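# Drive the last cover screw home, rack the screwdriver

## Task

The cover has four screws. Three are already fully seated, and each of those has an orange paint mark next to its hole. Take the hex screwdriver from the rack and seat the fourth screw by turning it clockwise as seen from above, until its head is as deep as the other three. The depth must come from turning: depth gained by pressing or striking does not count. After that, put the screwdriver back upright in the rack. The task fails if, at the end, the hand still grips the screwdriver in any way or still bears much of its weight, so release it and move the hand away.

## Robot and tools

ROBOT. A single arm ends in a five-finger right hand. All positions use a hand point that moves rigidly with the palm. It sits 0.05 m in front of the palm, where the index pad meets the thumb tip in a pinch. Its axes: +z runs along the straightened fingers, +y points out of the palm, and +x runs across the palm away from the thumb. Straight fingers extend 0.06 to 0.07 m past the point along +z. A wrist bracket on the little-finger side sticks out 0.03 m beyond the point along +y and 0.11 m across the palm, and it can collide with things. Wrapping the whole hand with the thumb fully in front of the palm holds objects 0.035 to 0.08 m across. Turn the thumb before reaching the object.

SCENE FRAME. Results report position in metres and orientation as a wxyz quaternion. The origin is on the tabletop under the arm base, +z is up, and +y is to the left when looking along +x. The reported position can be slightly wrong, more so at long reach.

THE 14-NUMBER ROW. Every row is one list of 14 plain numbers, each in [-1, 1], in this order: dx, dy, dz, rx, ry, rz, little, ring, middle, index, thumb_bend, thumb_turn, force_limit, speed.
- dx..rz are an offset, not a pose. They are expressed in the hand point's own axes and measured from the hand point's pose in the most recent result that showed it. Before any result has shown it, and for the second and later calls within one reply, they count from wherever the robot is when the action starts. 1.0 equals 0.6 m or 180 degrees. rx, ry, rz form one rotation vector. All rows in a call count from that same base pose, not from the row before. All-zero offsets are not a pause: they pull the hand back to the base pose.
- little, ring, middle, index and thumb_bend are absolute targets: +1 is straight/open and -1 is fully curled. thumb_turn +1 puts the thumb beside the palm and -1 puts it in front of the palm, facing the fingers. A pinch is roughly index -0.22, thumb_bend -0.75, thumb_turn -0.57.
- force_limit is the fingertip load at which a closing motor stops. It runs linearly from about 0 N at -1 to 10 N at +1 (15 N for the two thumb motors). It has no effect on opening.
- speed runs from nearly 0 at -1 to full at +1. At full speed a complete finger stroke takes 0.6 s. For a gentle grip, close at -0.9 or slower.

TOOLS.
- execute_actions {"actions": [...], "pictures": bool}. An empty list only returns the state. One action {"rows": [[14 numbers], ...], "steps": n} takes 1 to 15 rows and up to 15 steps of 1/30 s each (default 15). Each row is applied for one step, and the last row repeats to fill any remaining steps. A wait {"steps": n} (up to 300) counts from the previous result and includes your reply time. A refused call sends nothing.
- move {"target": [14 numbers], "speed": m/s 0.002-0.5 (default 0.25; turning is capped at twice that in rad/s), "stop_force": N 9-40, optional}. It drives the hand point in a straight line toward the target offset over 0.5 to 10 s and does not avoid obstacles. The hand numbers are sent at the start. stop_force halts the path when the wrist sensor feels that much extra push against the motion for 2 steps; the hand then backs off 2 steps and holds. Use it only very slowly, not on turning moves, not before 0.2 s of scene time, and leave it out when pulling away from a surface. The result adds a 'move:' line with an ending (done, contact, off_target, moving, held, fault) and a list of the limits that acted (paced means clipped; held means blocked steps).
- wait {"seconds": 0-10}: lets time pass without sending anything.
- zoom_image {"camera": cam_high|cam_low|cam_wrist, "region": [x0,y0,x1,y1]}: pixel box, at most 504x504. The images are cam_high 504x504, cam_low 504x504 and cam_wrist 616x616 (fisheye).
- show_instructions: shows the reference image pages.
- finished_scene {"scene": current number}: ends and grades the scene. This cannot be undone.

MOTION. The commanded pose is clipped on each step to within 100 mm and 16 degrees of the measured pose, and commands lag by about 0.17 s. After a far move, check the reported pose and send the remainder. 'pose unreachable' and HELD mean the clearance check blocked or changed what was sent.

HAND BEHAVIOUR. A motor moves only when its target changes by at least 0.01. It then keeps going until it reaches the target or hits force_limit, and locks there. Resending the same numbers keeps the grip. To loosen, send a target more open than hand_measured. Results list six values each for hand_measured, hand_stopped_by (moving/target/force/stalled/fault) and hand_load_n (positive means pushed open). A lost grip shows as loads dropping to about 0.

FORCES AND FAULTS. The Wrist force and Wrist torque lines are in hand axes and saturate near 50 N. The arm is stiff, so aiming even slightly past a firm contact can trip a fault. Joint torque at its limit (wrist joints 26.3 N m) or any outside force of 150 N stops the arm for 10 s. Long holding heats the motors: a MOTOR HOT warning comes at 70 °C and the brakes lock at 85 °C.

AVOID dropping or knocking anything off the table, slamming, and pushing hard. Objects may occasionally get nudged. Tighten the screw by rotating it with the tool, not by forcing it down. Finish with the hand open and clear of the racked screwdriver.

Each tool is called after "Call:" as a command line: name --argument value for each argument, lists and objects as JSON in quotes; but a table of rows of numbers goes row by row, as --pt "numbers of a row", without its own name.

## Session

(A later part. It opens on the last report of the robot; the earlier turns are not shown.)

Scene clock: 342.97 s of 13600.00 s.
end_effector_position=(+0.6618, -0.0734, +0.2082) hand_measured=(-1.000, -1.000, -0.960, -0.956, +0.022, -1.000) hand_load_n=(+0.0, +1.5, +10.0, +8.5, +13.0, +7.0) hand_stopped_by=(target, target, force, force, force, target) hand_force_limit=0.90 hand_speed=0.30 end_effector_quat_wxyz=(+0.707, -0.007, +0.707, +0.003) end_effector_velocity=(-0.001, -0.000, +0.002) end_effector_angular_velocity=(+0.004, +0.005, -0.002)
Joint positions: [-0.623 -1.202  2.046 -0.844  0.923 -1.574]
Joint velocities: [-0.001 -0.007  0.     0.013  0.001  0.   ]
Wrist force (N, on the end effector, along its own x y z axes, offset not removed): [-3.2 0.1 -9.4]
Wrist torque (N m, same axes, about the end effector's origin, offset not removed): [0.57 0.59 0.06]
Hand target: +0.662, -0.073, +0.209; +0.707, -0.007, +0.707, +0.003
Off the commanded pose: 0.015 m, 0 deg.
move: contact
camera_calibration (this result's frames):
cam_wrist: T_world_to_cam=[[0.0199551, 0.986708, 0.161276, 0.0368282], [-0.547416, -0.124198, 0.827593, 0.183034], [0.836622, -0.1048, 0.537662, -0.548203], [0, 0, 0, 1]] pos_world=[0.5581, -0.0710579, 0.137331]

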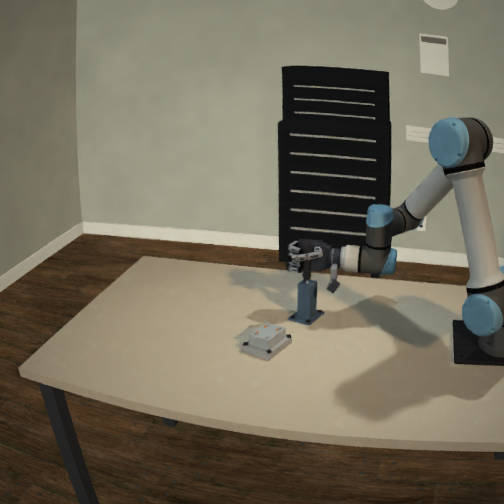

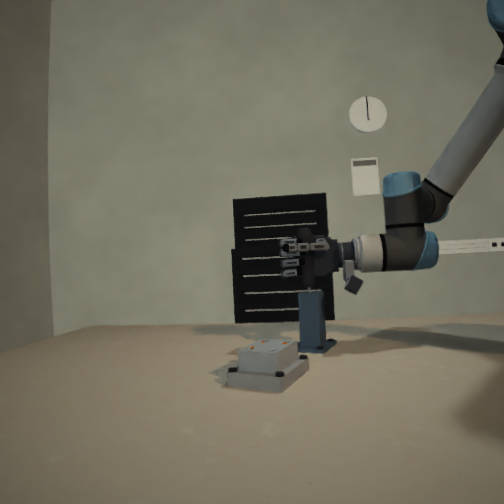

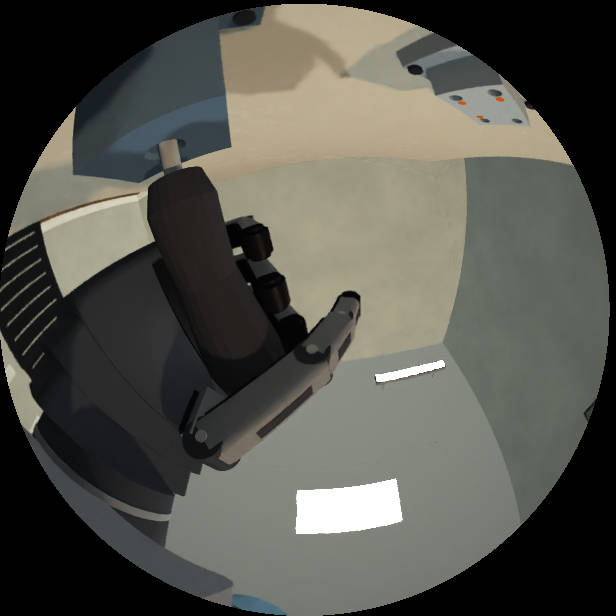

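Call:
execute_actions --actions '[{"rows":[[0,0,0,0,0,0,1,1,1,1,1,-1,0.9,0.4]],"steps":15}]' --pictures false

Call:
wait --seconds 0.6

Scene clock: 344.07 s of 13600.00 s.
end_effector_position=(+0.6619, -0.0734, +0.2083) hand_measured=(-0.074, -0.074, -0.036, -0.030, +0.600, -1.000) hand_load_n=(+0.0, +0.5, +0.5, +0.5, +0.0, +0.0) hand_stopped_by=(moving, moving, moving, moving, moving, target) hand_force_limit=0.90 hand_speed=0.40 end_effector_quat_wxyz=(+0.707, -0.007, +0.707, +0.003) end_effector_velocity=(-0.000, +0.000, -0.001) end_effector_angular_velocity=(+0.001, +0.001, -0.000)
Joint positions: [-0.623 -1.202  2.046 -0.844  0.923 -1.574]
Joint velocities: [ 0.     0.     0.001 -0.     0.     0.   ]
Wrist force (N, on the end effector, along its own x y z axes, offset not removed): [0.6 2.6 2.0]
Wrist torque (N m, same axes, about the end effector's origin, offset not removed): [0.35 -0.11 0.10]
Hand target: +0.662, -0.073, +0.208; +0.707, -0.007, +0.707, +0.003
Off the commanded pose: 0.000 m, 0 deg.
Steps of this call (steps 1 to 18: nothing new was sent; steps 19 to 33: all 15 steps of this action). Readings (end_effector_position | what the end effector reports):
19: (+0.6619, -0.0735, +0.2090) | hand_measured=(-1.000, -1.000, -0.960, -0.956, +0.022, -1.000) hand_load_n=(+0.0, +1.5, +10.0, +8.5, +13.5, +6.0) hand_stopped_by=(moving, moving, moving, moving, moving, target) hand_force_limit=0.90 hand_speed=0.40
20: (+0.6619, -0.0735, +0.2090) | hand_measured=(-1.000, -1.000, -0.960, -0.956, +0.022, -1.000) hand_load_n=(+0.0, +1.5, +10.0, +8.5, +13.5, +6.0) hand_stopped_by=(moving, moving, moving, moving, moving, target) hand_force_limit=0.90 hand_speed=0.40
22: (+0.6620, -0.0735, +0.2089) | hand_measured=(-0.930, -0.930, -0.896, -0.886, +0.066, -1.000) hand_load_n=(+0.0, +0.0, -8.5, +0.0, +12.0, +6.5) hand_stopped_by=(moving, moving, moving, moving, moving, target) hand_force_limit=0.90 hand_speed=0.40
26: (+0.6620, -0.0735, +0.2088) | hand_measured=(-0.618, -0.618, -0.580, -0.576, +0.256, -1.000) hand_load_n=(+0.0, +0.0, +0.0, +0.0, +2.0, +3.0) hand_stopped_by=(moving, moving, moving, moving, moving, target) hand_force_limit=0.90 hand_speed=0.40
33: the state above

Scene clock: 344.67 s of 13600.00 s.
end_effector_position=(+0.6618, -0.0734, +0.2082) hand_measured=(+1.000, +1.000, +1.000, +1.000, +1.000, -1.000) hand_load_n=(+0.0, +0.0, +0.0, +0.0, +0.0, +0.0) hand_stopped_by=(target, target, target, target, target, target) hand_force_limit=0.90 hand_speed=0.40 end_effector_quat_wxyz=(+0.707, -0.007, +0.707, +0.003) end_effector_velocity=(+0.000, +0.001, -0.000) end_effector_angular_velocity=(-0.001, -0.001, +0.001)
Joint positions: [-0.623 -1.202  2.046 -0.844  0.923 -1.574]
Joint velocities: [ 0.001  0.     0.    -0.001 -0.     0.   ]
Wrist force (N, on the end effector, along its own x y z axes, offset not removed): [-0.7 2.0 0.4]
Wrist torque (N m, same axes, about the end effector's origin, offset not removed): [0.32 0.14 0.00]
Hand target: +0.662, -0.073, +0.208; +0.707, -0.007, +0.707, +0.003
Off the commanded pose: 0.000 m, 0 deg.
Steps of this call (steps 1 to 18: nothing new was sent). Readings (end_effector_position | what the end effector reports):
1: (+0.6619, -0.0734, +0.2083) | hand_measured=(+0.004, +0.004, +0.042, +0.048, +0.648, -1.000) hand_load_n=(+0.0, +0.5, +0.5, +0.5, +0.0, +0.0) hand_stopped_by=(moving, moving, moving, moving, moving, target) hand_force_limit=0.90 hand_speed=0.40
2: (+0.6619, -0.0734, +0.2083) | hand_measured=(+0.082, +0.082, +0.120, +0.124, +0.698, -1.000) hand_load_n=(+0.0, +0.5, +0.5, +0.5, +0.0, +0.0) hand_stopped_by=(moving, moving, moving, moving, moving, target) hand_force_limit=0.90 hand_speed=0.40
4: (+0.6618, -0.0734, +0.2083) | hand_measured=(+0.236, +0.238, +0.276, +0.280, +0.796, -1.000) hand_load_n=(+0.0, +0.5, +0.5, +0.5, +0.0, +0.0) hand_stopped_by=(moving, moving, moving, moving, moving, target) hand_force_limit=0.90 hand_speed=0.40
8: (+0.6618, -0.0734, +0.2082) | hand_measured=(+0.548, +0.548, +0.586, +0.592, +0.992, -1.000) hand_load_n=(+0.0, +0.5, +0.5, +0.5, +0.0, +0.0) hand_stopped_by=(moving, moving, moving, moving, moving, target) hand_force_limit=0.90 hand_speed=0.40
18: the state above
camera_calibration (this result's frames):
cam_wrist: T_world_to_cam=[[0.0199489, 0.986708, 0.161275, 0.0368275], [-0.547417, -0.124201, 0.827592, 0.183034], [0.836622, -0.104794, 0.537663, -0.548205], [0, 0, 0, 1]] pos_world=[0.558102, -0.0710536, 0.137332]

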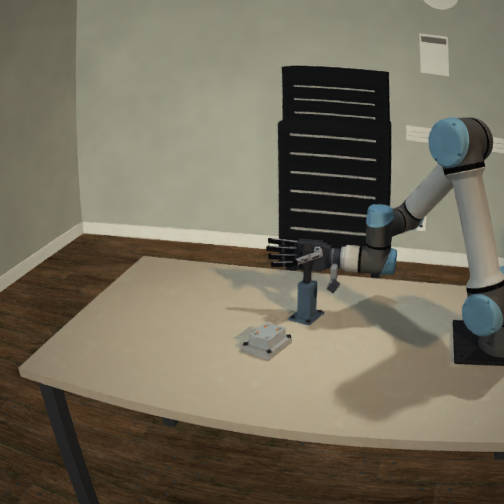

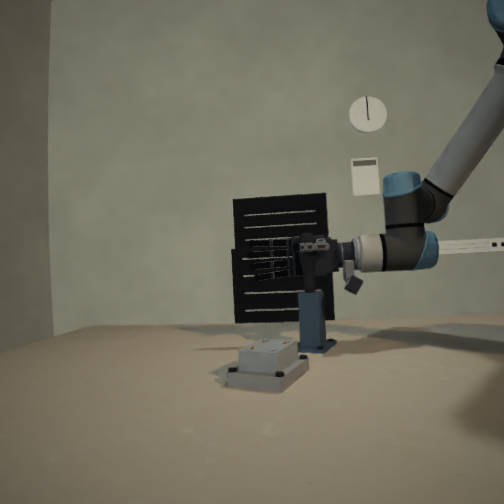

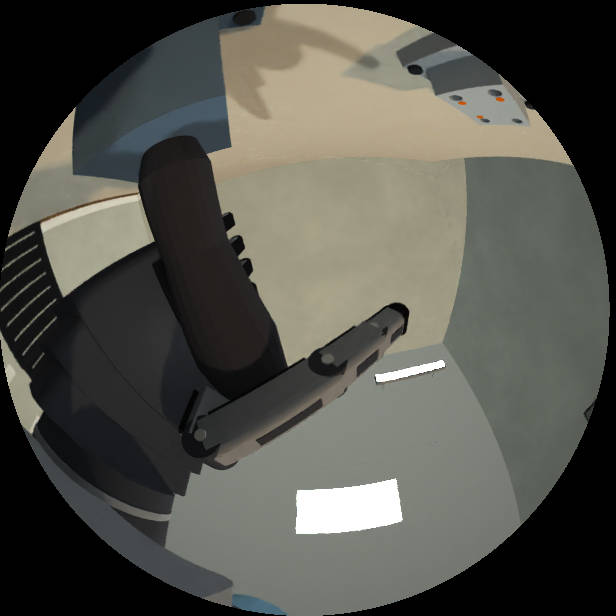

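Call:
move --target '[-0.003,-0.04,0,0,0,0,1,1,1,1,1,-1,0.9,0.4]' --speed 0.04 --stop_force 10

Scene clock: 347.93 s of 13600.00 s.
end_effector_position=(+0.6620, -0.0844, +0.2091) hand_measured=(+1.000, +1.000, +1.000, +1.000, +1.002, -1.000) hand_load_n=(+0.0, +0.0, +0.0, +0.0, +1.0, +0.0) hand_stopped_by=(target, target, target, target, target, target) hand_force_limit=0.90 hand_speed=0.40 end_effector_quat_wxyz=(+0.707, -0.007, +0.707, +0.003) end_effector_velocity=(-0.000, +0.004, -0.000) end_effector_angular_velocity=(+0.000, +0.000, +0.002)
Joint positions: [-0.644 -1.197  2.035 -0.838  0.902 -1.574]
Joint velocities: [ 0.007 -0.002  0.004 -0.001  0.005  0.   ]
Wrist force (N, on the end effector, along its own x y z axes, offset not removed): [3.5 14.1 -17.0]
Wrist torque (N m, same axes, about the end effector's origin, offset not removed): [1.41 0.08 0.42]
Hand target: +0.662, -0.084, +0.209; +0.707, -0.007, +0.707, +0.003
Off the commanded pose: 0.013 m, 0 deg.
move: contact
camera_calibration (this result's frames):
cam_wrist: T_world_to_cam=[[0.0201652, 0.986715, 0.161204, 0.0473881], [-0.547524, -0.124011, 0.82755, 0.181109], [0.836547, -0.104951, 0.53775, -0.549928], [0, 0, 0, 1]] pos_world=[0.558246, -0.0820143, 0.138207]

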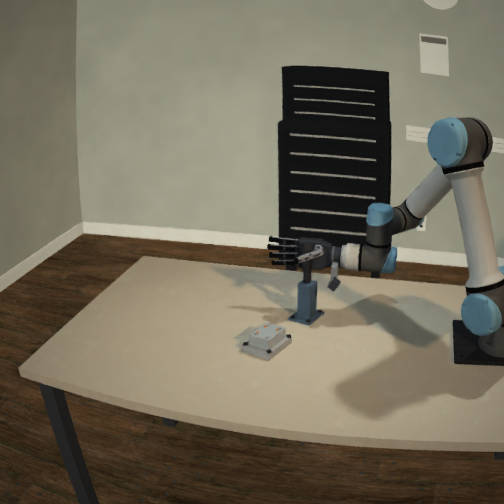

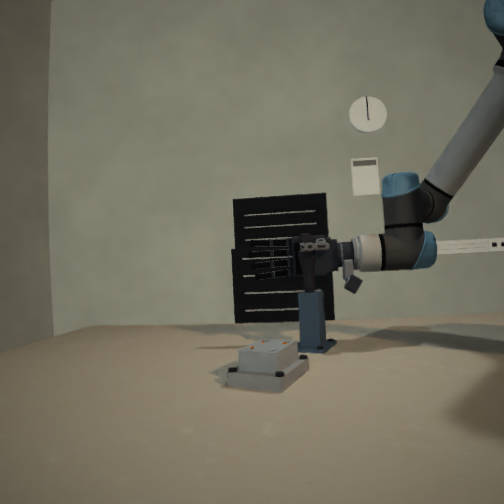

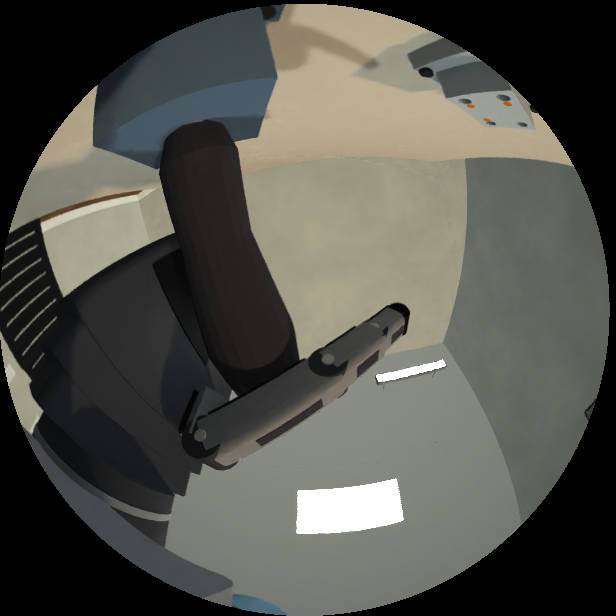

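Call:
move --target '[-0.003,0.008,-0.008,0,0,0,1,1,1,1,1,-1,0.9,0.4]' --speed 0.03

Call:
move --target '[-0.2,0,-0.01,0,0,0,1,1,1,1,1,-1,0.9,0.4]' --speed 0.05 --stop_force 9

Scene clock: 349.57 s of 13600.00 s.
end_effector_position=(+0.6574, -0.0798, +0.2108) hand_measured=(+1.000, +1.000, +1.000, +1.000, +1.000, -1.000) hand_load_n=(+0.0, +0.0, +0.0, +0.0, +0.0, +0.0) hand_stopped_by=(target, target, target, target, target, target) hand_force_limit=0.90 hand_speed=0.40 end_effector_quat_wxyz=(+0.707, -0.007, +0.707, +0.003) end_effector_velocity=(-0.002, +0.001, +0.001) end_effector_angular_velocity=(-0.001, -0.001, -0.001)
Joint positions: [-0.642 -1.211  2.051 -0.84   0.904 -1.574]
Joint velocities: [ 0.    -0.006  0.007 -0.001  0.001 -0.   ]
Wrist force (N, on the end effector, along its own x y z axes, offset not removed): [1.0 1.2 0.0]
Wrist torque (N m, same axes, about the end effector's origin, offset not removed): [0.27 -0.10 0.08]
Hand target: +0.657, -0.080, +0.211; +0.707, -0.007, +0.707, +0.003
Off the commanded pose: 0.000 m, 0 deg.
move: done
camera_calibration (this result's frames):
cam_wrist: T_world_to_cam=[[0.0201473, 0.986714, 0.161214, 0.0427447], [-0.547511, -0.124031, 0.827556, 0.177747], [0.836556, -0.104939, 0.537737, -0.546505], [0, 0, 0, 1]] pos_world=[0.553639, -0.0774805, 0.139889]

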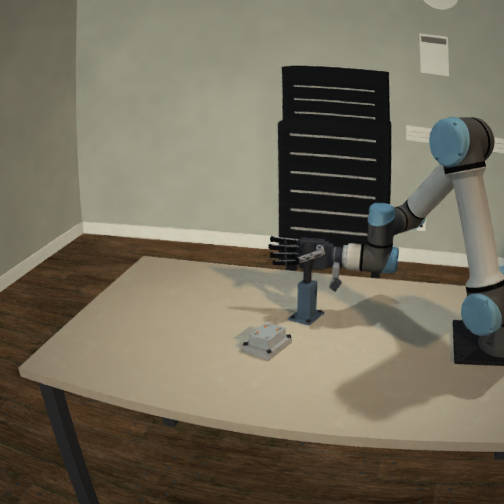

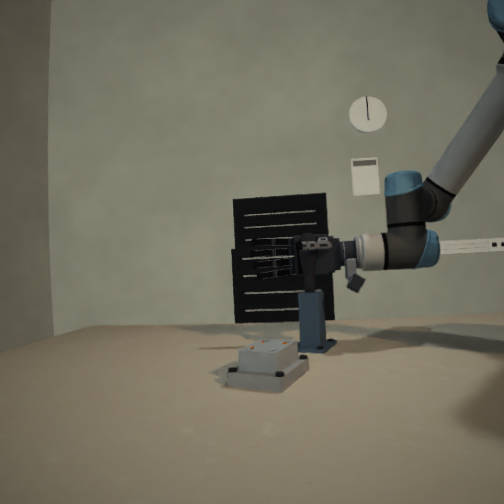

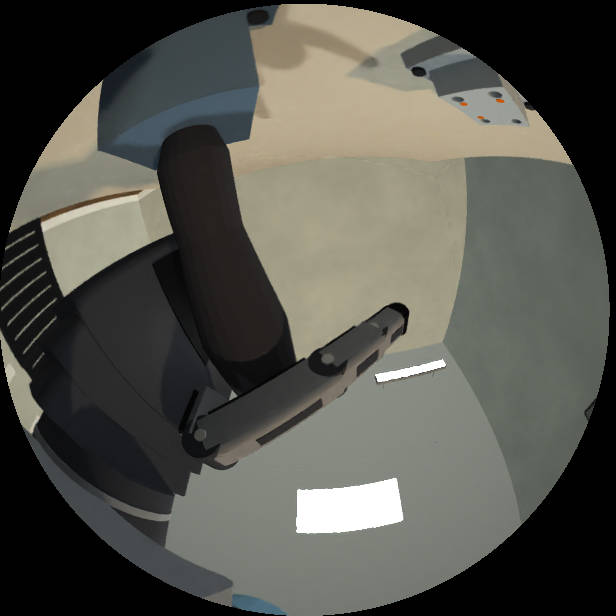

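Scene clock: 352.40 s of 13600.00 s.
end_effector_position=(+0.6515, -0.0792, +0.3305) hand_measured=(+1.000, +1.000, +1.000, +1.000, +1.000, -1.000) hand_load_n=(+0.0, +0.0, +0.0, +0.0, +0.0, +0.0) hand_stopped_by=(target, target, target, target, target, target) hand_force_limit=0.90 hand_speed=0.40 end_effector_quat_wxyz=(+0.707, -0.007, +0.707, +0.003) end_effector_velocity=(+0.000, -0.000, +0.002) end_effector_angular_velocity=(-0.002, +0.000, -0.001)
Joint positions: [-0.65  -1.418  1.937 -0.519  0.896 -1.574]
Joint velocities: [-0.    -0.003 -0.004  0.008  0.001 -0.003]
Wrist force (N, on the end effector, along its own x y z axes, offset not removed): [0.0 2.3 1.3]
Wrist torque (N m, same axes, about the end effector's origin, offset not removed): [0.35 -0.13 0.06]
Hand target: +0.651, -0.079, +0.331; +0.707, -0.007, +0.707, +0.003
Off the commanded pose: 0.000 m, 0 deg.
move: done
camera_calibration (this result's frames):
cam_wrist: T_world_to_cam=[[0.020142, 0.986685, 0.161392, 0.0229065], [-0.547569, -0.124176, 0.827495, 0.0755909], [0.836518, -0.105041, 0.537777, -0.605888], [0, 0, 0, 1]] pos_world=[0.547766, -0.076858, 0.259585]

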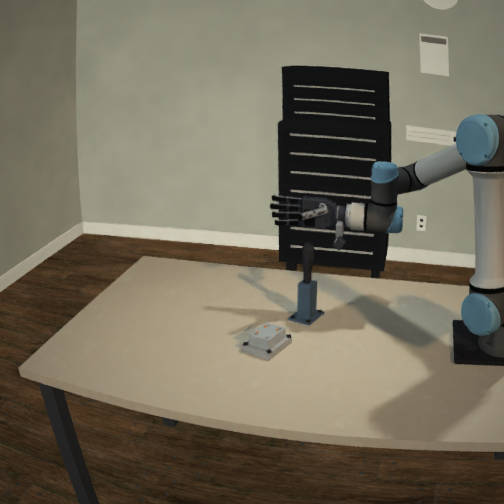

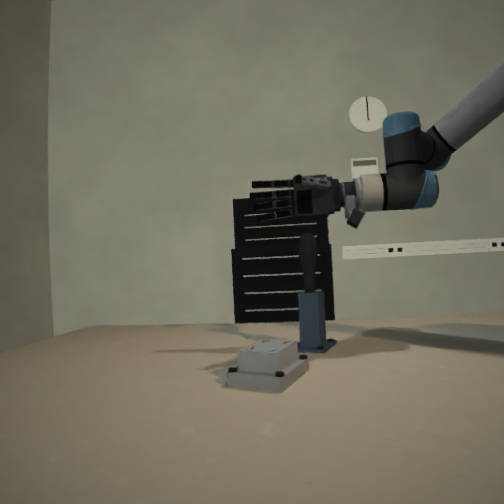

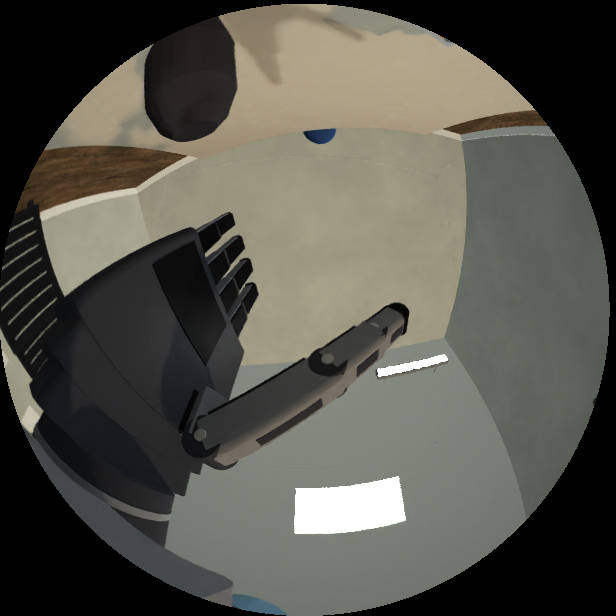

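Call:
finished_scene --scene 2

The scene is finished: the task was done.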